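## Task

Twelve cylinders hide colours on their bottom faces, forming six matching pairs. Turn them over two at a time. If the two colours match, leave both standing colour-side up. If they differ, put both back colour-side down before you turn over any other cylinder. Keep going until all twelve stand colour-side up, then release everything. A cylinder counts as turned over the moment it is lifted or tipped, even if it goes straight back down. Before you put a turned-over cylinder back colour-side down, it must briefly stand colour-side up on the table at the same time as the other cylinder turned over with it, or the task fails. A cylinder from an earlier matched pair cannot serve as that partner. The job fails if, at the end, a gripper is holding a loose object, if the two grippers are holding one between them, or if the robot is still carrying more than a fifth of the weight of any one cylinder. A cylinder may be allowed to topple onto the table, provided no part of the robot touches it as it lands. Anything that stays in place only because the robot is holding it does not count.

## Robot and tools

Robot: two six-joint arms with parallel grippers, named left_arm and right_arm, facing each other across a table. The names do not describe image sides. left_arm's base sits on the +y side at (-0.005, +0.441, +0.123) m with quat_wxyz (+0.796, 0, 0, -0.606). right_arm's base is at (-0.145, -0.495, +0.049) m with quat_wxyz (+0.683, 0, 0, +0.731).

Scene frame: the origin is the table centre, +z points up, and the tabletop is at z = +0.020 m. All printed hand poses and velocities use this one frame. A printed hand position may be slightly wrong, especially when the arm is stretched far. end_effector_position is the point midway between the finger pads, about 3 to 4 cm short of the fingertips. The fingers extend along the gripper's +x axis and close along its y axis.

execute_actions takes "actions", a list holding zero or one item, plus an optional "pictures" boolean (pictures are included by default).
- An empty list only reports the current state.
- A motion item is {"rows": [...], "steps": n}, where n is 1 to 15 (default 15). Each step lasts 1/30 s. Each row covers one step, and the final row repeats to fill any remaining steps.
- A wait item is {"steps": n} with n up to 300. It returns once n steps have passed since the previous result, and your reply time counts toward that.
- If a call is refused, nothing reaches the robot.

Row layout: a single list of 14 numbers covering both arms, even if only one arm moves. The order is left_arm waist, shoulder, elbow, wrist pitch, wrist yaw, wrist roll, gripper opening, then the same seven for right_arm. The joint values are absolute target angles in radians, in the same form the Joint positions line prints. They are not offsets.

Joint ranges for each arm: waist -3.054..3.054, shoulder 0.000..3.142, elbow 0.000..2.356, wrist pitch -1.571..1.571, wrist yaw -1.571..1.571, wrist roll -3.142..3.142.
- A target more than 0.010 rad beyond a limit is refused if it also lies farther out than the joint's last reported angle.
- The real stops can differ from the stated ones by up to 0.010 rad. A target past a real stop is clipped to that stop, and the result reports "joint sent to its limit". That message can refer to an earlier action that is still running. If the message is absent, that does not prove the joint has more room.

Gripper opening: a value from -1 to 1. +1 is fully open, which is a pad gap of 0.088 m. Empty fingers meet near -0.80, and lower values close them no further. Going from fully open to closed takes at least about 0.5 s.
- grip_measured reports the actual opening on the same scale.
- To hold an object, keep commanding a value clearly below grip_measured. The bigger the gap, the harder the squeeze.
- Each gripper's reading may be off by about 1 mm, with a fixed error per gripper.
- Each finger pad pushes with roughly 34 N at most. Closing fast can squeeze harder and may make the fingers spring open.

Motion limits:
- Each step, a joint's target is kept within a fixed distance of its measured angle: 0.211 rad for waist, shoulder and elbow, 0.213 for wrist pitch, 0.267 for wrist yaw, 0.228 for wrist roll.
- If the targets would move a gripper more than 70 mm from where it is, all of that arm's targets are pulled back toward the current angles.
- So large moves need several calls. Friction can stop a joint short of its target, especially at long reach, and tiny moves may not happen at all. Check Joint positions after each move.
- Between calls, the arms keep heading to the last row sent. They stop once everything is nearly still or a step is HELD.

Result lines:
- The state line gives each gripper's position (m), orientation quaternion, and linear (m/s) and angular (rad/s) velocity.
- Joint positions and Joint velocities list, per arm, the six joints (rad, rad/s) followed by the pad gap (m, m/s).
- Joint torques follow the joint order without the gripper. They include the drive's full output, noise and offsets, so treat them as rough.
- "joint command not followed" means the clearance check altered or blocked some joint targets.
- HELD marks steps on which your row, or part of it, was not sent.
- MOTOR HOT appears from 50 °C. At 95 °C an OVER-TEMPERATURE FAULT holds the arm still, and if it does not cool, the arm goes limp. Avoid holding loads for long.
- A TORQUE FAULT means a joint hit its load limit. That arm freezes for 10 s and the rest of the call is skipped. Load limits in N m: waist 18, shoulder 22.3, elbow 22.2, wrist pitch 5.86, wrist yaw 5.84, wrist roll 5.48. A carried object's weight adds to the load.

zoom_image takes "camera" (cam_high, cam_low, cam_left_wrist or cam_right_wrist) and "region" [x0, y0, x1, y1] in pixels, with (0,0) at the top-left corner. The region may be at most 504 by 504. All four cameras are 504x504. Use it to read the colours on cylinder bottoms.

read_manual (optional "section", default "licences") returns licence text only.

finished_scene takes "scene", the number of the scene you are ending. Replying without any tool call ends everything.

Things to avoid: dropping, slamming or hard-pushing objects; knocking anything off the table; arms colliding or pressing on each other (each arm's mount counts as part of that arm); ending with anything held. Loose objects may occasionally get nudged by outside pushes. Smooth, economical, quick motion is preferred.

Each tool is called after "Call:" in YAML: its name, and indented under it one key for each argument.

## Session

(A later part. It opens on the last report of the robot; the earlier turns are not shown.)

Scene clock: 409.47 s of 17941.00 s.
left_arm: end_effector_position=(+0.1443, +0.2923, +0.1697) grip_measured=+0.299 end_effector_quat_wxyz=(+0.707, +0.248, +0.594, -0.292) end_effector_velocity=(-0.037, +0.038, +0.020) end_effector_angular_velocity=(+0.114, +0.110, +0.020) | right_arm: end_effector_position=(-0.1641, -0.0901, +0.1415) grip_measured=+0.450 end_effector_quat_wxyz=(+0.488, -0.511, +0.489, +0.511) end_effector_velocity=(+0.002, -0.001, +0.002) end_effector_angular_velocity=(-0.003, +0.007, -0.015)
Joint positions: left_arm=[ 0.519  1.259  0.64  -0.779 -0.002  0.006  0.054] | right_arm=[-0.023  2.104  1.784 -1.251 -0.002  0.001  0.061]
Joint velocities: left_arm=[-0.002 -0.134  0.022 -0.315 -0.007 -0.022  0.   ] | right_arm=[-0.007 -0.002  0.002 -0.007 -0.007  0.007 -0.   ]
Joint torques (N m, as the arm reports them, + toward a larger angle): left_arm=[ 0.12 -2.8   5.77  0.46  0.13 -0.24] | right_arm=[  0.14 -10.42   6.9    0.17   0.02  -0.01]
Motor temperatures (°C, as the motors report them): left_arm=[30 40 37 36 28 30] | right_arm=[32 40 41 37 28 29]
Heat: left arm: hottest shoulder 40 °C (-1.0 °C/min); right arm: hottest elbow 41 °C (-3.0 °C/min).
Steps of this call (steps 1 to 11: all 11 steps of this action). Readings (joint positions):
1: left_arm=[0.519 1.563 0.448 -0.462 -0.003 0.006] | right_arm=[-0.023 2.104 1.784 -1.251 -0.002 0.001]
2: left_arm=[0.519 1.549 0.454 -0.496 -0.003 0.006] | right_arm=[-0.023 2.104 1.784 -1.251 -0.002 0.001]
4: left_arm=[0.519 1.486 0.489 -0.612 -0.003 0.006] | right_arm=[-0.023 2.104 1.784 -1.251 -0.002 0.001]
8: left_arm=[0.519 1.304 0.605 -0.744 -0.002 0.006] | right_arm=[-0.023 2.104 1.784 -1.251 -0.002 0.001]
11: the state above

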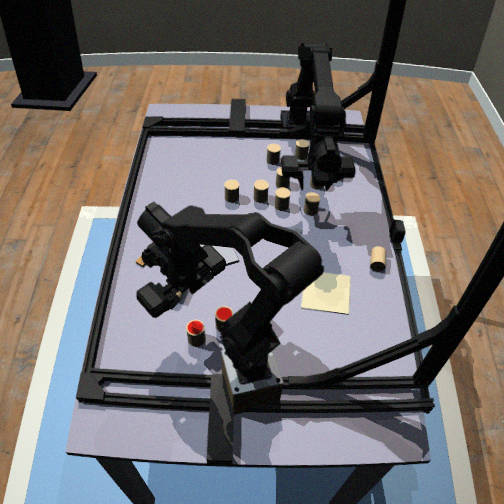

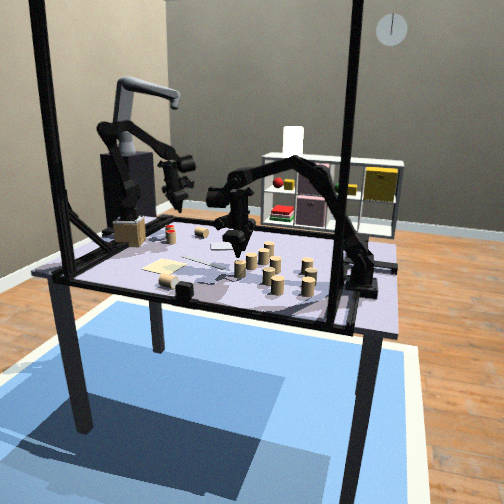

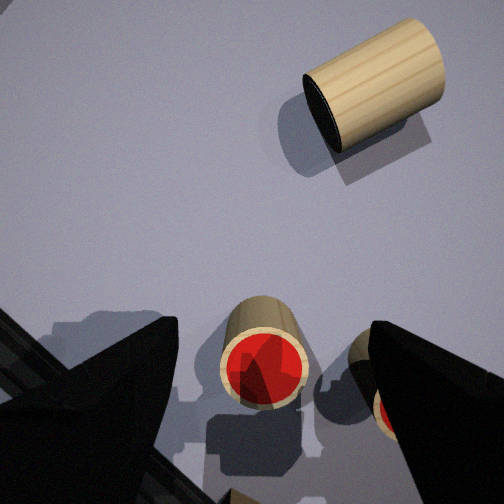

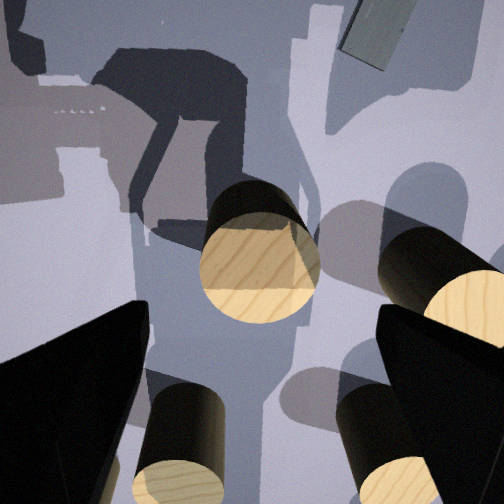

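Call:
execute_actions:
  actions:
    - {"rows":[[0.3,1.0,0.55,0.0,0,0.5,0.7,-0.022,2.125,1.78,-1.22,0,0,0.4],[0.3,1.0,0.55,0.0,0,0.5,0.7,-0.022,2.125,1.78,-1.22,0,0,0.4],[0.3,1.0,0.55,0.0,0,0.5,0.7,-0.022,2.14,1.745,-1.177,0,0,0.4],[-0.43,1.0,0.5,0.96,0,1.571,0.7,-0.022,2.14,1.745,-1.177,0,0,0.4],[-0.43,1.0,0.5,0.96,0,1.571,0.7,-0.022,2.152,1.71,-1.134,0,0,0.4],[-0.43,1.0,0.5,0.96,0,1.571,0.7,-0.022,2.152,1.71,-1.134,0,0,0.4],[-0.43,1.0,0.5,0.96,0,1.571,0.7,-0.022,2.164,1.675,-1.09,0,0,0.4],[-0.43,1.0,0.5,0.96,0,1.571,0.7,-0.022,2.164,1.675,-1.09,0,0,0.4],[-0.43,1.0,0.5,0.96,0,1.571,0.7,-0.022,2.176,1.641,-1.045,0,0,0.4]],"steps":15}
  pictures: false

Call:
execute_actions:
  actions:
    - {"rows":[[-0.43,1.0,0.4,0.96,0,1.571,0.7,-0.022,2.176,1.641,-1.045,0,0,-0.4]],"steps":9}
  pictures: false

Call:
execute_actions:
  actions:
    - {"rows":[[-0.43,1.1,0.3,0.96,0,1.571,0.7,-0.022,2.14,1.72,-1.15,0,0,-0.4],[-0.43,1.1,0.3,0.96,0,1.571,0.7,-0.022,2.14,1.72,-1.15,0,0,-0.4],[-0.43,1.1,0.3,0.96,0,1.571,0.7,-0.022,2.11,1.8,-1.25,0,0,-0.4],[-0.43,1.1,0.3,0.96,0,1.571,0.7,-0.022,2.11,1.8,-1.25,0,0,-0.4],[-0.43,1.1,0.3,0.96,0,1.571,0.7,-0.022,1.95,1.78,-1.25,0,0,-0.4],[-0.43,1.1,0.3,0.96,0,1.571,0.7,-0.022,1.95,1.78,-1.25,0,0,-0.4],[-0.43,1.1,0.3,0.96,0,1.571,0.7,-0.022,1.95,1.78,-1.25,0,0,-0.4],[-0.43,1.1,0.3,0.96,0,1.571,0.7,-0.022,1.78,1.68,-1.2,0,0,-0.4],[-0.43,1.1,0.3,0.96,0,1.571,0.7,-0.022,1.78,1.68,-1.2,0,0,-0.4],[-0.43,1.1,0.3,0.96,0,1.571,0.7,-0.216,1.15,1.0,0.3,0,0,-0.4]],"steps":15}
  pictures: false

Call:
execute_actions:
  actions:
    - {"rows":[[-0.43,1.2,0.3,0.96,0,1.571,0.7,-0.216,1.15,0.9,0.3,0,0,-0.4]],"steps":10}
  pictures: false

Call:
execute_actions:
  actions:
    - {"rows":[[-0.43,1.2,0.3,0.96,0,1.571,0.7,-0.216,1.2,0.9,0.64,0,0,-0.4],[-0.43,1.2,0.3,0.96,0,1.571,0.7,-0.216,1.2,0.9,0.64,0,0,-0.4],[-0.43,1.3,0.34,0.96,0,1.571,0.7,-0.216,1.27,0.7,0.64,0,0,-0.4]],"steps":10}
  pictures: false

Call:
execute_actions:
  actions:
    - {"rows":[[-0.43,1.42,0.41,1.0,0,1.571,0.7,-0.216,1.39,0.75,0.633,0,0,-0.4]],"steps":9}
  pictures: false

Call:
execute_actions:
  actions:
    - {"rows":[[-0.43,1.51,0.48,1.03,0,1.571,0.7,-0.216,1.39,0.75,0.633,0,0,-0.4],[-0.43,1.51,0.48,1.03,0,1.571,0.7,-0.216,1.39,0.75,0.633,0,0,-0.4],[-0.43,1.57,0.54,1.03,0,1.571,0.7,-0.216,1.39,0.75,0.633,0,0,-0.4],[-0.43,1.57,0.54,1.03,0,1.571,0.7,-0.216,1.39,0.75,0.633,0,0,-0.4],[-0.43,1.63,0.605,1.025,0,1.571,0.7,-0.216,1.39,0.75,0.633,0,0,-0.4],[-0.43,1.63,0.605,1.025,0,1.571,0.7,-0.216,1.39,0.75,0.633,0,0,-0.4],[-0.43,1.695,0.674,1.021,0,1.571,0.7,-0.216,1.39,0.75,0.633,0,0,-0.4],[-0.43,1.695,0.674,1.021,0,1.571,0.7,-0.216,1.39,0.75,0.633,0,0,-0.4],[-0.43,1.76,0.748,1.015,0,1.571,0.7,-0.216,1.39,0.75,0.633,0,0,-0.4]],"steps":13}
  pictures: false

Call:
execute_actions:
  actions:
    - {"rows":[[-0.43,1.76,0.748,1.015,0,1.571,-0.4,-0.216,1.39,0.75,0.633,0,0,-0.4]],"steps":10}
  pictures: false

Call:
execute_actions:
  actions:
    - {"rows":[[-0.43,1.76,0.748,1.015,0,1.571,-0.4,-0.216,1.39,0.75,0.633,0,0,0.7],[-0.43,1.76,0.748,1.015,0,1.571,-0.4,-0.216,1.39,0.75,0.633,0,0,0.7],[-0.43,1.76,0.748,1.015,0,1.571,-0.4,-0.216,1.39,0.75,0.633,0,0,0.7],[-0.43,1.76,0.748,1.015,0,1.571,-0.4,-0.216,1.39,0.75,0.633,0,0,0.7],[-0.43,1.76,0.748,1.015,0,1.571,-0.4,-0.216,1.39,0.75,0.633,0,0,0.7],[-0.43,1.76,0.748,1.015,0,1.571,-0.4,-0.216,1.39,0.75,0.633,0,0,0.7],[-0.43,1.6,0.57,1.03,0,1.571,-0.4,-0.216,1.39,0.75,0.633,0,0,0.7],[-0.43,1.6,0.57,1.03,0,1.571,-0.4,-0.216,1.39,0.75,0.633,0,0,0.7],[-0.43,1.51,0.48,1.03,0,1.571,-0.4,-0.216,1.27,0.63,0.64,0,0,0.7],[-0.43,1.51,0.48,1.03,0,1.571,-0.4,-0.216,1.27,0.63,0.64,0,0,0.7],[-0.43,1.42,0.41,1.0,0,1.571,-0.4,-0.216,1.27,0.63,0.64,0,0,0.7]],"steps":13}
  pictures: false

Call:
execute_actions:
  actions:
    - {"rows":[[-0.32,1.2,0.6,-0.91,0,0,-0.4,-0.456,1.1,0.9,-1.27,0,0,0.45]],"steps":15}
  pictures: false

Call:
execute_actions:
  actions:
    - {"rows":[[-0.32,1.2,0.6,-0.91,0,0,-0.4,-0.456,1.1,0.9,-1.27,0,0,0.45],[-0.32,1.2,0.6,-0.91,0,0,-0.4,-0.456,1.1,0.9,-1.27,0,0,0.45],[-0.32,1.2,0.6,-0.91,0,0,-0.4,-0.456,1.1,0.9,-1.27,0,0,0.45],[-0.32,1.2,0.6,-0.91,0,0,-0.4,-0.456,1.1,0.9,-1.27,0,0,0.45],[-0.32,1.2,0.6,-0.91,0,0,-0.4,-0.456,1.1,0.9,-1.27,0,0,0.45],[-0.32,1.2,0.6,-0.91,0,0,-0.4,-0.456,1.1,0.9,-1.27,0,0,0.45],[-0.32,1.2,0.6,-0.91,0,0,-0.4,-0.456,1.1,0.9,-1.27,0,0,0.45],[-0.32,1.2,0.6,-0.91,0,0,-0.4,-0.456,1.1,0.9,-1.27,0,0,0.45],[-0.32,1.2,0.6,-0.91,0,0,-0.4,-0.456,1.1,0.9,-1.27,0,0,0.45],[-0.32,1.3,0.64,-0.91,0,0,-0.4,-0.456,1.2,0.95,-1.27,0,0,0.45]],"steps":15}
  pictures: false

Call:
execute_actions:
  actions:
    - {"rows":[[-0.32,1.3,0.64,-0.91,0,0,-0.4,-0.456,1.3,0.95,-1.2,0,0,0.45]],"steps":3}
  pictures: false

Call:
execute_actions:
  actions:
    - {"rows":[[-0.32,1.33,0.612,-0.855,0,0,-0.4,-0.456,1.375,0.92,-1.12,0,0,0.45],[-0.32,1.36,0.585,-0.8,0,0,-0.4,-0.456,1.375,0.92,-1.12,0,0,0.45],[-0.32,1.39,0.56,-0.745,0,0,-0.4,-0.456,1.375,0.92,-1.12,0,0,0.45],[-0.32,1.42,0.537,-0.69,0,0,-0.4,-0.456,1.375,0.92,-1.12,0,0,0.45],[-0.32,1.45,0.515,-0.637,0,0,-0.4,-0.456,1.375,0.92,-1.12,0,0,0.45],[-0.32,1.48,0.495,-0.587,0,0,-0.4,-0.456,1.375,0.92,-1.12,0,0,0.45],[-0.32,1.505,0.479,-0.545,0,0,-0.4,-0.456,1.375,0.92,-1.12,0,0,0.45],[-0.32,1.525,0.467,-0.513,0,0,-0.4,-0.456,1.375,0.92,-1.12,0,0,0.45],[-0.32,1.541,0.4585,-0.4885,0,0,-0.4,-0.456,1.375,0.92,-1.12,0,0,0.45],[-0.32,1.555,0.45,-0.47,0,0,-0.4,-0.456,1.375,0.92,-1.12,0,0,0.45],[-0.32,1.568,0.443,-0.452,0,0,-0.4,-0.456,1.375,0.92,-1.12,0,0,0.45],[-0.32,1.577,0.439,-0.439,0,0,-0.4,-0.456,1.375,0.92,-1.12,0,0,0.45],[-0.32,1.587,0.434,-0.425,0,0,-0.4,-0.456,1.375,0.92,-1.12,0,0,0.45]],"steps":15}
  pictures: false

Call:
execute_actions:
  actions:
    - {"rows":[[-0.32,1.587,0.434,-0.425,0,0,-0.4,-0.456,1.375,0.92,-1.12,0,0,0.45],[-0.32,1.587,0.434,-0.425,0,0,-0.4,-0.456,1.375,0.92,-1.12,0,0,0.45],[-0.32,1.587,0.434,-0.425,0,0,-0.4,-0.456,1.375,0.92,-1.12,0,0,0.45],[-0.32,1.572,0.442,-0.445,0,0,0.3,-0.456,1.375,0.92,-1.12,0,0,0.45]],"steps":11}
  pictures: true

Scene clock: 438.73 s of 17941.00 s.
left_arm: end_effector_position=(-0.0249, +0.1158, +0.3033) grip_measured=+0.699 end_effector_quat_wxyz=(+0.532, +0.435, -0.215, -0.694) end_effector_velocity=(-0.484, -0.119, +0.378) end_effector_angular_velocity=(-1.956, -1.667, -2.214) | right_arm: end_effector_position=(-0.1643, -0.0866, +0.0812) grip_measured=+0.400 end_effector_quat_wxyz=(+0.486, -0.513, +0.491, +0.509) end_effector_velocity=(-0.002, +0.002, -0.017) end_effector_angular_velocity=(+0.017, +0.008, +0.010)
Joint positions: left_arm=[-0.329  1.009  0.508  0.117 -0.     0.963  0.073] | right_arm=[-0.023  2.171  1.645 -1.055 -0.002  0.001  0.059]
Joint velocities: left_arm=[-1.438 -0.027  0.002  1.824  0.051  1.941  0.001] | right_arm=[ 0.002  0.012 -0.051  0.081 -0.007 -0.007 -0.   ]
Joint torques (N m, as the arm reports them, + toward a larger angle): left_arm=[ 1.28 -3.55  6.82  2.16 -0.02  0.12] | right_arm=[  0.07 -10.31   6.05   0.28   0.01  -0.01]
Motor temperatures (°C, as the motors report them): left_arm=[30 40 38 35 28 30] | right_arm=[32 45 41 36 28 29]
Heat: left arm: hottest shoulder 40 °C (+0.0 °C/min); right arm: hottest shoulder 45 °C (+4.0 °C/min).
Steps of this call (steps 1 to 30: the robot went on to your last target; steps 31 to 100: nothing new was sent; then 25.43 s passed at rest; steps 101 to 115: all 15 steps of this action). Readings (joint positions):
101: left_arm=[0.492 1.222 0.622 -0.751 -0.014 0.051] | right_arm=[-0.023 2.104 1.784 -1.247 -0.002 0.001]
102: left_arm=[0.433 1.170 0.592 -0.686 -0.010 0.121] | right_arm=[-0.023 2.104 1.784 -1.238 -0.002 0.001]
104: left_arm=[0.333 1.071 0.560 -0.562 -0.002 0.251] | right_arm=[-0.023 2.107 1.775 -1.206 -0.002 0.001]
108: left_arm=[0.088 1.014 0.525 -0.311 -0.003 0.511] | right_arm=[-0.023 2.125 1.720 -1.129 -0.002 0.001]
115: the state above

Scene clock: 439.03 s of 17941.00 s.
left_arm: end_effector_position=(-0.0570, +0.1129, +0.3772) grip_measured=+0.700 end_effector_quat_wxyz=(+0.495, +0.421, -0.535, -0.540) end_effector_velocity=(-0.003, +0.032, +0.414) end_effector_angular_velocity=(-2.006, -0.476, +0.039) | right_arm: end_effector_position=(-0.1642, -0.0851, +0.0809) grip_measured=+0.004 end_effector_quat_wxyz=(+0.488, -0.512, +0.490, +0.510) end_effector_velocity=(-0.000, +0.001, +0.002) end_effector_angular_velocity=(+0.012, +0.008, +0.005)
Joint positions: left_arm=[-0.425  1.003  0.404  0.674  0.001  1.498  0.073] | right_arm=[-0.023  2.171  1.645 -1.047 -0.001  0.001  0.039]
Joint velocities: left_arm=[-0.027  0.002 -0.002  1.912 -0.007  0.784 -0.   ] | right_arm=[-0.002 -0.007 -0.002  0.007 -0.007 -0.007 -0.   ]
Joint torques (N m, as the arm reports them, + toward a larger angle): left_arm=[-0.29 -2.96  7.25  2.08  0.    0.13] | right_arm=[  0.05 -10.2    5.69   0.2    0.    -0.01]
Motor temperatures (°C, as the motors report them): left_arm=[30 40 38 35 28 30] | right_arm=[32 45 41 36 28 29]
Heat: left arm: hottest shoulder 40 °C (+0.0 °C/min); right arm: hottest shoulder 45 °C (+4.0 °C/min).
Steps of this call (steps 1 to 9: all 9 steps of this action). Readings (joint positions):
1: left_arm=[-0.369 1.008 0.494 0.188 0.002 1.029] | right_arm=[-0.023 2.171 1.645 -1.052 -0.002 0.001]
2: left_arm=[-0.393 1.003 0.476 0.254 0.002 1.094] | right_arm=[-0.023 2.171 1.645 -1.050 -0.001 0.001]
4: left_arm=[-0.415 0.999 0.436 0.368 0.001 1.226] | right_arm=[-0.023 2.171 1.645 -1.047 -0.001 0.001]
8: left_arm=[-0.425 1.003 0.404 0.610 0.001 1.467] | right_arm=[-0.023 2.171 1.645 -1.047 -0.001 0.001]
9: the state above

Scene clock: 439.53 s of 17941.00 s.
left_arm: end_effector_position=(-0.0574, +0.1152, +0.3644) grip_measured=+0.700 end_effector_quat_wxyz=(+0.502, +0.412, -0.572, -0.501) end_effector_velocity=(+0.001, +0.002, +0.005) end_effector_angular_velocity=(-0.028, +0.028, +0.001) | right_arm: end_effector_position=(-0.0873, -0.1068, +0.2349) grip_measured=+0.004 end_effector_quat_wxyz=(+0.656, -0.331, +0.381, +0.562) end_effector_velocity=(+0.222, -0.145, +0.199) end_effector_angular_velocity=(+1.776, -0.296, -0.610)
Joint positions: left_arm=[-0.428  1.098  0.303  0.957  0.     1.565  0.073] | right_arm=[-0.213  1.623  1.418 -0.853  0.008  0.001  0.039]
Joint velocities: left_arm=[-0.002 -0.002 -0.007  0.037 -0.007 -0.022  0.   ] | right_arm=[-0.598 -1.722 -1.79   1.868  0.037 -0.007  0.   ]
Joint torques (N m, as the arm reports them, + toward a larger angle): left_arm=[-0.22 -2.65  6.66  2.07  0.02  0.12] | right_arm=[ 3.18 -9.49  5.84  0.92 -0.33  0.  ]
Motor temperatures (°C, as the motors report them): left_arm=[30 40 38 35 28 30] | right_arm=[32 45 41 36 28 29]
Heat: left arm: hottest shoulder 40 °C (+0.0 °C/min); right arm: hottest shoulder 45 °C (+4.0 °C/min).
Steps of this call (steps 1 to 15: all 15 steps of this action). Readings (joint positions):
1: left_arm=[-0.426 1.014 0.393 0.749 0.001 1.518] | right_arm=[-0.023 2.171 1.656 -1.066 -0.001 0.001]
2: left_arm=[-0.427 1.029 0.379 0.820 0.001 1.532] | right_arm=[-0.023 2.171 1.670 -1.096 -0.001 0.001]
4: left_arm=[-0.427 1.063 0.344 0.885 0.001 1.550] | right_arm=[-0.023 2.167 1.718 -1.176 -0.001 0.001]
8: left_arm=[-0.427 1.097 0.304 0.937 0.000 1.562] | right_arm=[-0.023 2.036 1.735 -1.214 -0.001 0.001]
15: the state above

Scene clock: 439.87 s of 17941.00 s.
left_arm: end_effector_position=(-0.0592, +0.1039, +0.3326) grip_measured=+0.700 end_effector_quat_wxyz=(+0.477, +0.440, -0.551, -0.525) end_effector_velocity=(+0.003, +0.000, -0.007) end_effector_angular_velocity=(+0.033, +0.004, +0.019) | right_arm: end_effector_position=(-0.0916, -0.1351, +0.2959) grip_measured=+0.004 end_effector_quat_wxyz=(+0.737, -0.154, +0.179, +0.634) end_effector_velocity=(+0.021, +0.127, +0.225) end_effector_angular_velocity=(+1.573, -0.231, -0.012)
Joint positions: left_arm=[-0.428  1.195  0.3    0.959  0.     1.565  0.073] | right_arm=[-0.216  1.174  0.934 -0.237  0.001  0.001  0.039]
Joint velocities: left_arm=[-0.002 -0.007 -0.002 -0.037 -0.022 -0.007 -0.   ] | right_arm=[-0.002 -0.125 -0.403  1.868  0.007  0.007 -0.   ]
Joint torques (N m, as the arm reports them, + toward a larger angle): left_arm=[-0.18 -2.72  6.79  2.05  0.02  0.1 ] | right_arm=[ 0.04 -5.97  7.31  1.77 -0.07  0.01]
Motor temperatures (°C, as the motors report them): left_arm=[30 40 38 36 28 30] | right_arm=[32 45 41 36 28 29]
Heat: left arm: hottest shoulder 40 °C (+0.0 °C/min); right arm: hottest shoulder 45 °C (+4.1 °C/min).
Steps of this call (steps 1 to 10: all 10 steps of this action). Readings (joint positions):
1: left_arm=[-0.428 1.112 0.303 0.965 0.000 1.565] | right_arm=[-0.226 1.566 1.358 -0.791 0.008 0.001]
2: left_arm=[-0.428 1.132 0.305 0.970 0.000 1.565] | right_arm=[-0.229 1.508 1.298 -0.729 0.007 0.001]
4: left_arm=[-0.428 1.171 0.304 0.956 0.000 1.565] | right_arm=[-0.223 1.391 1.178 -0.603 0.003 0.001]
8: left_arm=[-0.428 1.195 0.300 0.958 0.000 1.565] | right_arm=[-0.216 1.198 0.975 -0.361 0.001 0.001]
10: the state above

Scene clock: 440.20 s of 17941.00 s.
left_arm: end_effector_position=(-0.0614, +0.0903, +0.3120) grip_measured=+0.700 end_effector_quat_wxyz=(+0.458, +0.460, -0.535, -0.541) end_effector_velocity=(-0.001, -0.005, +0.003) end_effector_angular_velocity=(-0.001, +0.008, +0.005) | right_arm: end_effector_position=(-0.0871, -0.1052, +0.2700) grip_measured=+0.004 end_effector_quat_wxyz=(+0.753, -0.074, +0.087, +0.648) end_effector_velocity=(+0.010, +0.071, +0.235) end_effector_angular_velocity=(+1.419, -0.203, +0.003)
Joint positions: left_arm=[-0.428  1.293  0.329  0.957  0.     1.565  0.073] | right_arm=[-0.216  1.282  0.693  0.36   0.001  0.001  0.039]
Joint velocities: left_arm=[-0.002  0.012  0.022 -0.007 -0.007 -0.007  0.   ] | right_arm=[-0.002  0.115 -0.217  1.766 -0.007  0.007 -0.   ]
Joint torques (N m, as the arm reports them, + toward a larger angle): left_arm=[-0.24 -3.14  7.71  2.22  0.03  0.11] | right_arm=[-0.09 -7.76 10.02  2.57 -0.08  0.  ]
Motor temperatures (°C, as the motors report them): left_arm=[30 40 38 36 28 30] | right_arm=[32 45 41 36 28 29]
Heat: left arm: hottest shoulder 40 °C (+0.0 °C/min); right arm: hottest shoulder 45 °C (+4.0 °C/min).
Steps of this call (steps 1 to 10: all 10 steps of this action). Readings (joint positions):
1: left_arm=[-0.428 1.195 0.300 0.959 0.000 1.565] | right_arm=[-0.216 1.174 0.924 -0.176 0.001 0.001]
2: left_arm=[-0.428 1.195 0.300 0.959 0.000 1.565] | right_arm=[-0.216 1.178 0.918 -0.115 0.001 0.001]
4: left_arm=[-0.428 1.233 0.314 0.967 0.000 1.565] | right_arm=[-0.216 1.195 0.863 0.025 0.001 0.001]
8: left_arm=[-0.428 1.289 0.327 0.957 0.000 1.565] | right_arm=[-0.216 1.261 0.723 0.245 0.001 0.001]
10: the state above

Scene clock: 440.50 s of 17941.00 s.
left_arm: end_effector_position=(-0.0649, +0.0683, +0.3079) grip_measured=+0.700 end_effector_quat_wxyz=(+0.456, +0.462, -0.533, -0.543) end_effector_velocity=(-0.003, -0.007, +0.006) end_effector_angular_velocity=(-0.021, +0.011, +0.000) | right_arm: end_effector_position=(-0.0833, -0.0797, +0.3110) grip_measured=+0.004 end_effector_quat_wxyz=(+0.758, -0.005, +0.006, +0.652) end_effector_velocity=(+0.000, +0.015, -0.011) end_effector_angular_velocity=(+0.021, -0.010, +0.010)
Joint positions: left_arm=[-0.428  1.411  0.399  0.996  0.     1.565  0.073] | right_arm=[-0.216  1.377  0.742  0.619  0.001  0.001  0.039]
Joint velocities: left_arm=[-0.007  0.027  0.027  0.022 -0.007 -0.007 -0.   ] | right_arm=[ 0.002  0.09   0.002  0.11  -0.007 -0.007 -0.   ]
Joint torques (N m, as the arm reports them, + toward a larger angle): left_arm=[-0.25 -3.61  7.51  2.22  0.03  0.11] | right_arm=[-0.04 -5.21  8.27  1.75 -0.07  0.  ]
Motor temperatures (°C, as the motors report them): left_arm=[30 40 38 36 28 30] | right_arm=[32 45 41 36 28 29]
Heat: left arm: hottest shoulder 40 °C (+0.0 °C/min); right arm: hottest shoulder 45 °C (+4.0 °C/min).
Steps of this call (steps 1 to 9: all 9 steps of this action). Readings (joint positions):
1: left_arm=[-0.428 1.311 0.338 0.968 0.001 1.565] | right_arm=[-0.216 1.298 0.693 0.424 0.001 0.001]
2: left_arm=[-0.428 1.340 0.357 0.980 0.000 1.565] | right_arm=[-0.216 1.318 0.706 0.491 0.001 0.001]
4: left_arm=[-0.428 1.386 0.389 0.987 0.000 1.565] | right_arm=[-0.216 1.351 0.735 0.569 0.001 0.001]
8: left_arm=[-0.428 1.410 0.398 0.995 0.000 1.565] | right_arm=[-0.216 1.373 0.742 0.614 0.001 0.001]
9: the state above

Scene clock: 440.93 s of 17941.00 s.
left_arm: end_effector_position=(-0.0785, -0.0161, +0.3113) grip_measured=+0.700 end_effector_quat_wxyz=(+0.461, +0.457, -0.537, -0.539) end_effector_velocity=(-0.004, -0.053, -0.025) end_effector_angular_velocity=(+0.054, -0.016, +0.024) | right_arm: end_effector_position=(-0.0832, -0.0790, +0.3116) grip_measured=+0.004 end_effector_quat_wxyz=(+0.758, -0.003, +0.004, +0.652) end_effector_velocity=(-0.002, +0.000, +0.000) end_effector_angular_velocity=(-0.001, +0.008, +0.010)
Joint positions: left_arm=[-0.428  1.738  0.724  1.017  0.     1.566  0.073] | right_arm=[-0.216  1.381  0.742  0.629  0.001  0.001  0.039]
Joint velocities: left_arm=[ 0.002  0.217  0.198 -0.037 -0.022  0.007 -0.   ] | right_arm=[ 0.002 -0.002  0.002 -0.007 -0.007  0.007 -0.   ]
Joint torques (N m, as the arm reports them, + toward a larger angle): left_arm=[-0.21 -6.02  7.23  1.98  0.03  0.11] | right_arm=[-0.01 -5.11  8.19  1.69 -0.07  0.  ]
Motor temperatures (°C, as the motors report them): left_arm=[30 40 38 36 28 30] | right_arm=[32 44 41 36 28 29]
Heat: left arm: hottest shoulder 40 °C (+0.0 °C/min); right arm: hottest shoulder 44 °C (+3.0 °C/min).
Steps of this call (steps 1 to 13: all 13 steps of this action). Readings (joint positions):
1: left_arm=[-0.428 1.426 0.409 1.004 0.000 1.565] | right_arm=[-0.216 1.379 0.742 0.621 0.001 0.001]
2: left_arm=[-0.428 1.448 0.427 1.013 0.000 1.565] | right_arm=[-0.216 1.381 0.742 0.624 0.001 0.001]
4: left_arm=[-0.428 1.507 0.481 1.020 0.000 1.565] | right_arm=[-0.216 1.381 0.742 0.627 0.001 0.001]
8: left_arm=[-0.428 1.627 0.603 1.021 0.000 1.565] | right_arm=[-0.216 1.381 0.742 0.628 0.001 0.001]
13: the state above

Scene clock: 441.27 s of 17941.00 s.
left_arm: end_effector_position=(-0.0791, -0.0198, +0.3113) grip_measured=+0.025 end_effector_quat_wxyz=(+0.461, +0.457, -0.538, -0.539) end_effector_velocity=(-0.000, +0.000, -0.007) end_effector_angular_velocity=(+0.028, +0.003, +0.005) | right_arm: end_effector_position=(-0.0832, -0.0790, +0.3118) grip_measured=+0.004 end_effector_quat_wxyz=(+0.758, -0.003, +0.004, +0.652) end_effector_velocity=(+0.002, -0.001, -0.005) end_effector_angular_velocity=(-0.023, -0.004, -0.010)
Joint positions: left_arm=[-0.428  1.751  0.739  1.015  0.     1.566  0.04 ] | right_arm=[-0.216  1.381  0.742  0.63   0.001  0.     0.039]
Joint velocities: left_arm=[-0.002  0.002 -0.002 -0.022 -0.007 -0.007 -0.   ] | right_arm=[-0.002 -0.002 -0.002 -0.022  0.007 -0.007 -0.   ]
Joint torques (N m, as the arm reports them, + toward a larger angle): left_arm=[-0.23 -5.53  7.45  2.02  0.03  0.08] | right_arm=[-0.04 -4.99  8.21  1.63 -0.06  0.03]
Motor temperatures (°C, as the motors report them): left_arm=[30 40 38 36 28 30] | right_arm=[32 44 41 36 28 29]
Heat: left arm: hottest shoulder 40 °C (+0.0 °C/min); right arm: hottest shoulder 44 °C (+3.0 °C/min).
Steps of this call (steps 1 to 10: all 10 steps of this action). Readings (joint positions):
1: left_arm=[-0.428 1.743 0.729 1.017 0.000 1.566] | right_arm=[-0.216 1.381 0.742 0.629 0.001 0.001]
2: left_arm=[-0.428 1.747 0.732 1.017 0.000 1.566] | right_arm=[-0.216 1.381 0.742 0.629 0.001 0.001]
4: left_arm=[-0.428 1.750 0.736 1.017 0.000 1.566] | right_arm=[-0.216 1.381 0.742 0.629 0.001 0.001]
8: left_arm=[-0.428 1.751 0.739 1.015 0.000 1.566] | right_arm=[-0.216 1.381 0.742 0.630 0.001 0.000]
10: the state above

Scene clock: 441.70 s of 17941.00 s.
left_arm: end_effector_position=(-0.0677, +0.0517, +0.3097) grip_measured=+0.025 end_effector_quat_wxyz=(+0.457, +0.461, -0.534, -0.542) end_effector_velocity=(+0.032, +0.201, +0.040) end_effector_angular_velocity=(-0.124, +0.042, +0.005) | right_arm: end_effector_position=(-0.0865, -0.1011, +0.3069) grip_measured=+0.692 end_effector_quat_wxyz=(+0.758, -0.001, +0.002, +0.652) end_effector_velocity=(-0.009, -0.056, -0.003) end_effector_angular_velocity=(+0.023, -0.026, +0.005)
Joint positions: left_arm=[-0.428  1.482  0.46   1.012  0.     1.566  0.04 ] | right_arm=[-0.216  1.295  0.653  0.636  0.001  0.001  0.073]
Joint velocities: left_arm=[-0.002 -0.896 -0.716 -0.051 -0.007 -0.022 -0.   ] | right_arm=[-0.002 -0.237 -0.203 -0.007 -0.007 -0.022  0.003]
Joint torques (N m, as the arm reports them, + toward a larger angle): left_arm=[-0.15 -3.97  7.15  1.84  0.03  0.08] | right_arm=[ 0.06 -6.02  6.71  1.55 -0.06  0.  ]
Motor temperatures (°C, as the motors report them): left_arm=[30 40 38 36 28 30] | right_arm=[32 44 41 36 28 29]
Heat: left arm: hottest shoulder 40 °C (+0.0 °C/min); right arm: hottest shoulder 44 °C (+3.0 °C/min).
Steps of this call (steps 1 to 13: all 13 steps of this action). Readings (joint positions):
1: left_arm=[-0.428 1.751 0.739 1.015 0.000 1.566] | right_arm=[-0.216 1.381 0.742 0.630 0.001 0.000]
2: left_arm=[-0.428 1.751 0.739 1.015 0.000 1.566] | right_arm=[-0.216 1.381 0.742 0.630 0.001 0.000]
4: left_arm=[-0.428 1.751 0.739 1.015 0.000 1.566] | right_arm=[-0.216 1.381 0.742 0.630 0.001 0.001]
8: left_arm=[-0.428 1.702 0.675 1.015 0.001 1.566] | right_arm=[-0.216 1.381 0.742 0.632 0.001 0.001]
13: the state above

Scene clock: 442.20 s of 17941.00 s.
left_arm: end_effector_position=(-0.0248, +0.0865, +0.2835) grip_measured=+0.026 end_effector_quat_wxyz=(+0.579, +0.373, -0.068, -0.721) end_effector_velocity=(+0.012, +0.182, -0.352) end_effector_angular_velocity=(+1.908, +1.608, +0.896) | right_arm: end_effector_position=(-0.0116, -0.1646, +0.3247) grip_measured=+0.451 end_effector_quat_wxyz=(+0.817, -0.096, +0.143, +0.550) end_effector_velocity=(-0.046, -0.123, -0.414) end_effector_angular_velocity=(-1.819, +0.745, -0.008)
Joint positions: left_arm=[-0.323  1.202  0.601  0.122  0.003  0.641  0.04 ] | right_arm=[-0.452  1.097  0.902 -0.152  0.002  0.001  0.061]
Joint velocities: left_arm=[ 0.002  0.002 -0.002 -1.81  -0.007 -1.927 -0.   ] | right_arm=[-0.012  0.056 -0.012 -1.897 -0.007  0.007 -0.001]
Joint torques (N m, as the arm reports them, + toward a larger angle): left_arm=[ 0.23 -4.08  7.35  1.93 -0.04 -0.28] | right_arm=[-0.19 -4.32  7.45  1.47 -0.1   0.01]
Motor temperatures (°C, as the motors report them): left_arm=[30 40 38 36 28 30] | right_arm=[32 44 41 36 28 29]
Heat: left arm: hottest shoulder 40 °C (+0.0 °C/min); right arm: hottest shoulder 44 °C (+3.0 °C/min).
Steps of this call (steps 1 to 15: all 15 steps of this action). Readings (joint positions):
1: left_arm=[-0.421 1.444 0.463 0.965 0.006 1.533] | right_arm=[-0.225 1.280 0.661 0.608 -0.007 0.001]
2: left_arm=[-0.401 1.410 0.482 0.900 0.007 1.483] | right_arm=[-0.251 1.266 0.679 0.567 -0.009 0.001]
4: left_arm=[-0.360 1.327 0.530 0.794 0.005 1.365] | right_arm=[-0.314 1.230 0.731 0.501 -0.005 0.001]
8: left_arm=[-0.325 1.206 0.602 0.571 0.002 1.101] | right_arm=[-0.429 1.134 0.861 0.282 0.003 0.001]
15: the state above

Scene clock: 442.70 s of 17941.00 s.
left_arm: end_effector_position=(-0.0163, +0.2430, +0.1591) grip_measured=+0.023 end_effector_quat_wxyz=(+0.505, +0.490, +0.459, -0.541) end_effector_velocity=(+0.017, +0.308, -0.050) end_effector_angular_velocity=(+1.495, -0.076, +0.093) | right_arm: end_effector_position=(-0.0610, -0.2878, +0.1811) grip_measured=+0.450 end_effector_quat_wxyz=(+0.651, -0.347, +0.515, +0.437) end_effector_velocity=(-0.151, -0.372, -0.124) end_effector_angular_velocity=(-1.902, +0.774, +0.021)
Joint positions: left_arm=[-0.322  1.29   0.625 -0.808  0.003  0.015  0.04 ] | right_arm=[-0.453  1.189  0.933 -1.083  0.002  0.001  0.061]
Joint velocities: left_arm=[-0.002  0.11  -0.002 -1.385 -0.007 -0.095 -0.   ] | right_arm=[-0.002  0.144  0.002 -1.912 -0.007 -0.022  0.   ]
Joint torques (N m, as the arm reports them, + toward a larger angle): left_arm=[ 0.18 -3.12  7.83  1.09 -0.07 -0.24] | right_arm=[-0.27 -4.04  8.35  0.4  -0.11  0.01]
Motor temperatures (°C, as the motors report them): left_arm=[30 40 38 36 28 30] | right_arm=[32 44 41 36 28 29]
Heat: left arm: hottest shoulder 40 °C (+0.0 °C/min); right arm: hottest shoulder 44 °C (+3.0 °C/min).
Steps of this call (steps 1 to 15: all 15 steps of this action). Readings (joint positions):
1: left_arm=[-0.323 1.203 0.601 0.062 0.003 0.577] | right_arm=[-0.452 1.098 0.902 -0.214 0.002 0.001]
2: left_arm=[-0.322 1.203 0.601 0.000 0.003 0.512] | right_arm=[-0.453 1.098 0.902 -0.276 0.002 0.001]
4: left_arm=[-0.322 1.203 0.601 -0.127 0.003 0.381] | right_arm=[-0.453 1.098 0.902 -0.399 0.002 0.001]
8: left_arm=[-0.322 1.203 0.601 -0.378 0.003 0.127] | right_arm=[-0.453 1.098 0.902 -0.648 0.002 0.001]
15: the state above

Scene clock: 442.80 s of 17941.00 s.
left_arm: end_effector_position=(-0.0155, +0.2572, +0.1578) grip_measured=+0.023 end_effector_quat_wxyz=(+0.490, +0.507, +0.478, -0.523) end_effector_velocity=(+0.001, +0.051, +0.013) end_effector_angular_velocity=(+0.266, -0.005, +0.049) | right_arm: end_effector_position=(-0.0664, -0.3010, +0.1685) grip_measured=+0.450 end_effector_quat_wxyz=(+0.616, -0.375, +0.555, +0.414) end_effector_velocity=(-0.009, -0.026, -0.127) end_effector_angular_velocity=(-0.842, +0.334, -0.010)
Joint positions: left_arm=[-0.322  1.296  0.626 -0.874  0.003  0.009  0.04 ] | right_arm=[-0.453  1.246  0.938 -1.16   0.002  0.001  0.061]
Joint velocities: left_arm=[-0.002  0.002  0.066 -0.33   0.007 -0.051 -0.   ] | right_arm=[-0.002  0.72   0.056 -0.242  0.007  0.007 -0.   ]
Joint torques (N m, as the arm reports them, + toward a larger angle): left_arm=[ 0.19 -2.85  7.28  0.35 -0.07 -0.25] | right_arm=[-0.23 -3.94  7.36 -0.15 -0.07 -0.01]
Motor temperatures (°C, as the motors report them): left_arm=[30 40 38 36 28 30] | right_arm=[32 44 41 36 28 29]
Heat: left arm: hottest shoulder 40 °C (+0.0 °C/min); right arm: hottest shoulder 44 °C (+3.0 °C/min).
Steps of this call (steps 1 to 3: all 3 steps of this action). Readings (joint positions):
1: left_arm=[-0.322 1.293 0.625 -0.845 0.003 0.012] | right_arm=[-0.453 1.204 0.933 -1.134 0.002 0.001]
2: left_arm=[-0.322 1.295 0.625 -0.863 0.003 0.010] | right_arm=[-0.453 1.222 0.935 -1.153 0.002 0.001]
3: the state above

Scene clock: 443.30 s of 17941.00 s.
left_arm: end_effector_position=(-0.0147, +0.2642, +0.0803) grip_measured=+0.021 end_effector_quat_wxyz=(+0.482, +0.517, +0.490, -0.511) end_effector_velocity=(+0.007, +0.005, -0.009) end_effector_angular_velocity=(-0.013, -0.022, +0.039) | right_arm: end_effector_position=(-0.0643, -0.2959, +0.1425) grip_measured=+0.450 end_effector_quat_wxyz=(+0.589, -0.394, +0.584, +0.396) end_effector_velocity=(-0.001, -0.001, +0.001) end_effector_angular_velocity=(+0.001, +0.008, -0.010)
Joint positions: left_arm=[-0.321  1.558  0.451 -0.478  0.002  0.006  0.04 ] | right_arm=[-0.453  1.366  0.925 -1.122  0.002  0.001  0.061]
Joint velocities: left_arm=[ 0.017  0.007 -0.046  0.066 -0.022 -0.022  0.   ] | right_arm=[-0.002 -0.002  0.002 -0.007 -0.007  0.007 -0.   ]
Joint torques (N m, as the arm reports them, + toward a larger angle): left_arm=[-0.07 -0.98  2.86  2.91  0.01 -0.26] | right_arm=[-0.15 -3.72  5.66  0.25 -0.09  0.02]
Motor temperatures (°C, as the motors report them): left_arm=[30 40 38 36 28 30] | right_arm=[32 44 41 36 28 29]
Heat: left arm: hottest shoulder 40 °C (+0.0 °C/min); right arm: hottest shoulder 44 °C (+3.0 °C/min).
Steps of this call (steps 1 to 15: all 15 steps of this action). Readings (joint positions):
1: left_arm=[-0.322 1.299 0.627 -0.879 0.003 0.008] | right_arm=[-0.453 1.276 0.938 -1.162 0.002 0.001]
2: left_arm=[-0.322 1.309 0.622 -0.860 0.003 0.007] | right_arm=[-0.453 1.303 0.937 -1.146 0.002 0.001]
4: left_arm=[-0.322 1.349 0.596 -0.782 0.003 0.007] | right_arm=[-0.453 1.348 0.933 -1.130 0.002 0.001]
8: left_arm=[-0.322 1.463 0.513 -0.613 0.003 0.006] | right_arm=[-0.453 1.365 0.925 -1.124 0.002 0.001]
15: the state above

Scene clock: 443.67 s of 17941.00 s.
left_arm: end_effector_position=(-0.0147, +0.2611, +0.0776) grip_measured=+0.273 end_effector_quat_wxyz=(+0.486, +0.513, +0.486, -0.515) end_effector_velocity=(+0.003, +0.002, -0.001) end_effector_angular_velocity=(+0.011, -0.023, +0.020) | right_arm: end_effector_position=(-0.0643, -0.2959, +0.1425) grip_measured=+0.450 end_effector_quat_wxyz=(+0.589, -0.394, +0.584, +0.396) end_effector_velocity=(-0.001, -0.002, -0.000) end_effector_angular_velocity=(-0.004, +0.010, -0.010)
Joint positions: left_arm=[-0.32   1.568  0.444 -0.445  0.001  0.005  0.052] | right_arm=[-0.453  1.366  0.925 -1.122  0.002  0.001  0.061]
Joint velocities: left_arm=[-0.002  0.007  0.002 -0.007 -0.022 -0.022  0.006] | right_arm=[-0.002 -0.002 -0.002 -0.007 -0.007  0.007  0.   ]
Joint torques (N m, as the arm reports them, + toward a larger angle): left_arm=[-0.01 -3.16  4.03  0.47 -0.01 -0.22] | right_arm=[-0.21 -3.62  5.69  0.26 -0.11  0.  ]
Motor temperatures (°C, as the motors report them): left_arm=[30 40 38 36 28 30] | right_arm=[32 44 41 36 28 29]
Heat: left arm: hottest shoulder 40 °C (+0.0 °C/min); right arm: hottest shoulder 44 °C (+3.0 °C/min).
Steps of this call (steps 1 to 11: all 11 steps of this action). Readings (joint positions):
1: left_arm=[-0.320 1.558 0.449 -0.476 0.001 0.006] | right_arm=[-0.453 1.366 0.925 -1.122 0.002 0.001]
2: left_arm=[-0.320 1.558 0.448 -0.475 0.001 0.006] | right_arm=[-0.453 1.366 0.925 -1.122 0.002 0.001]
4: left_arm=[-0.320 1.556 0.447 -0.474 0.001 0.006] | right_arm=[-0.453 1.366 0.925 -1.122 0.002 0.001]
8: left_arm=[-0.320 1.565 0.444 -0.440 0.001 0.005] | right_arm=[-0.453 1.366 0.925 -1.122 0.002 0.001]
11: the state above

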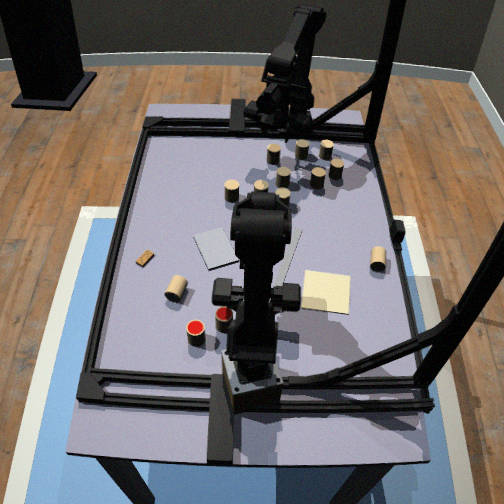

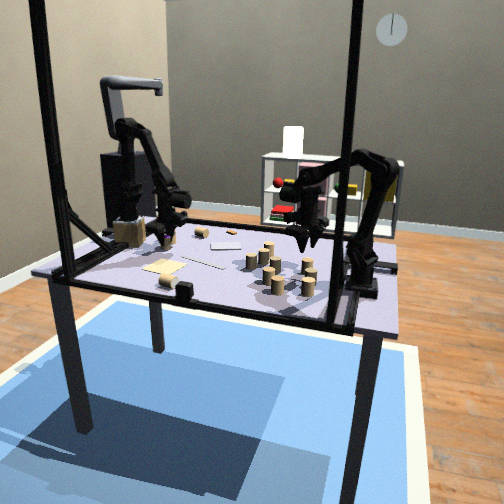

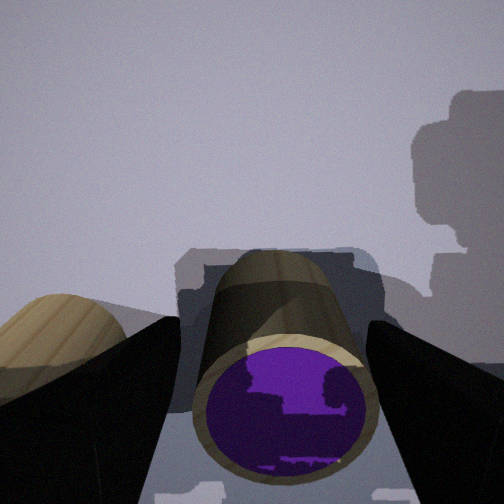

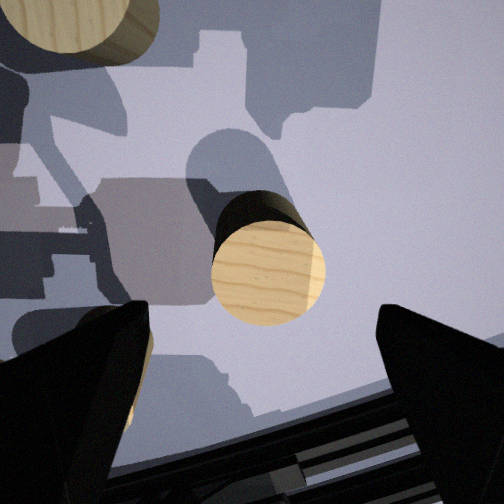

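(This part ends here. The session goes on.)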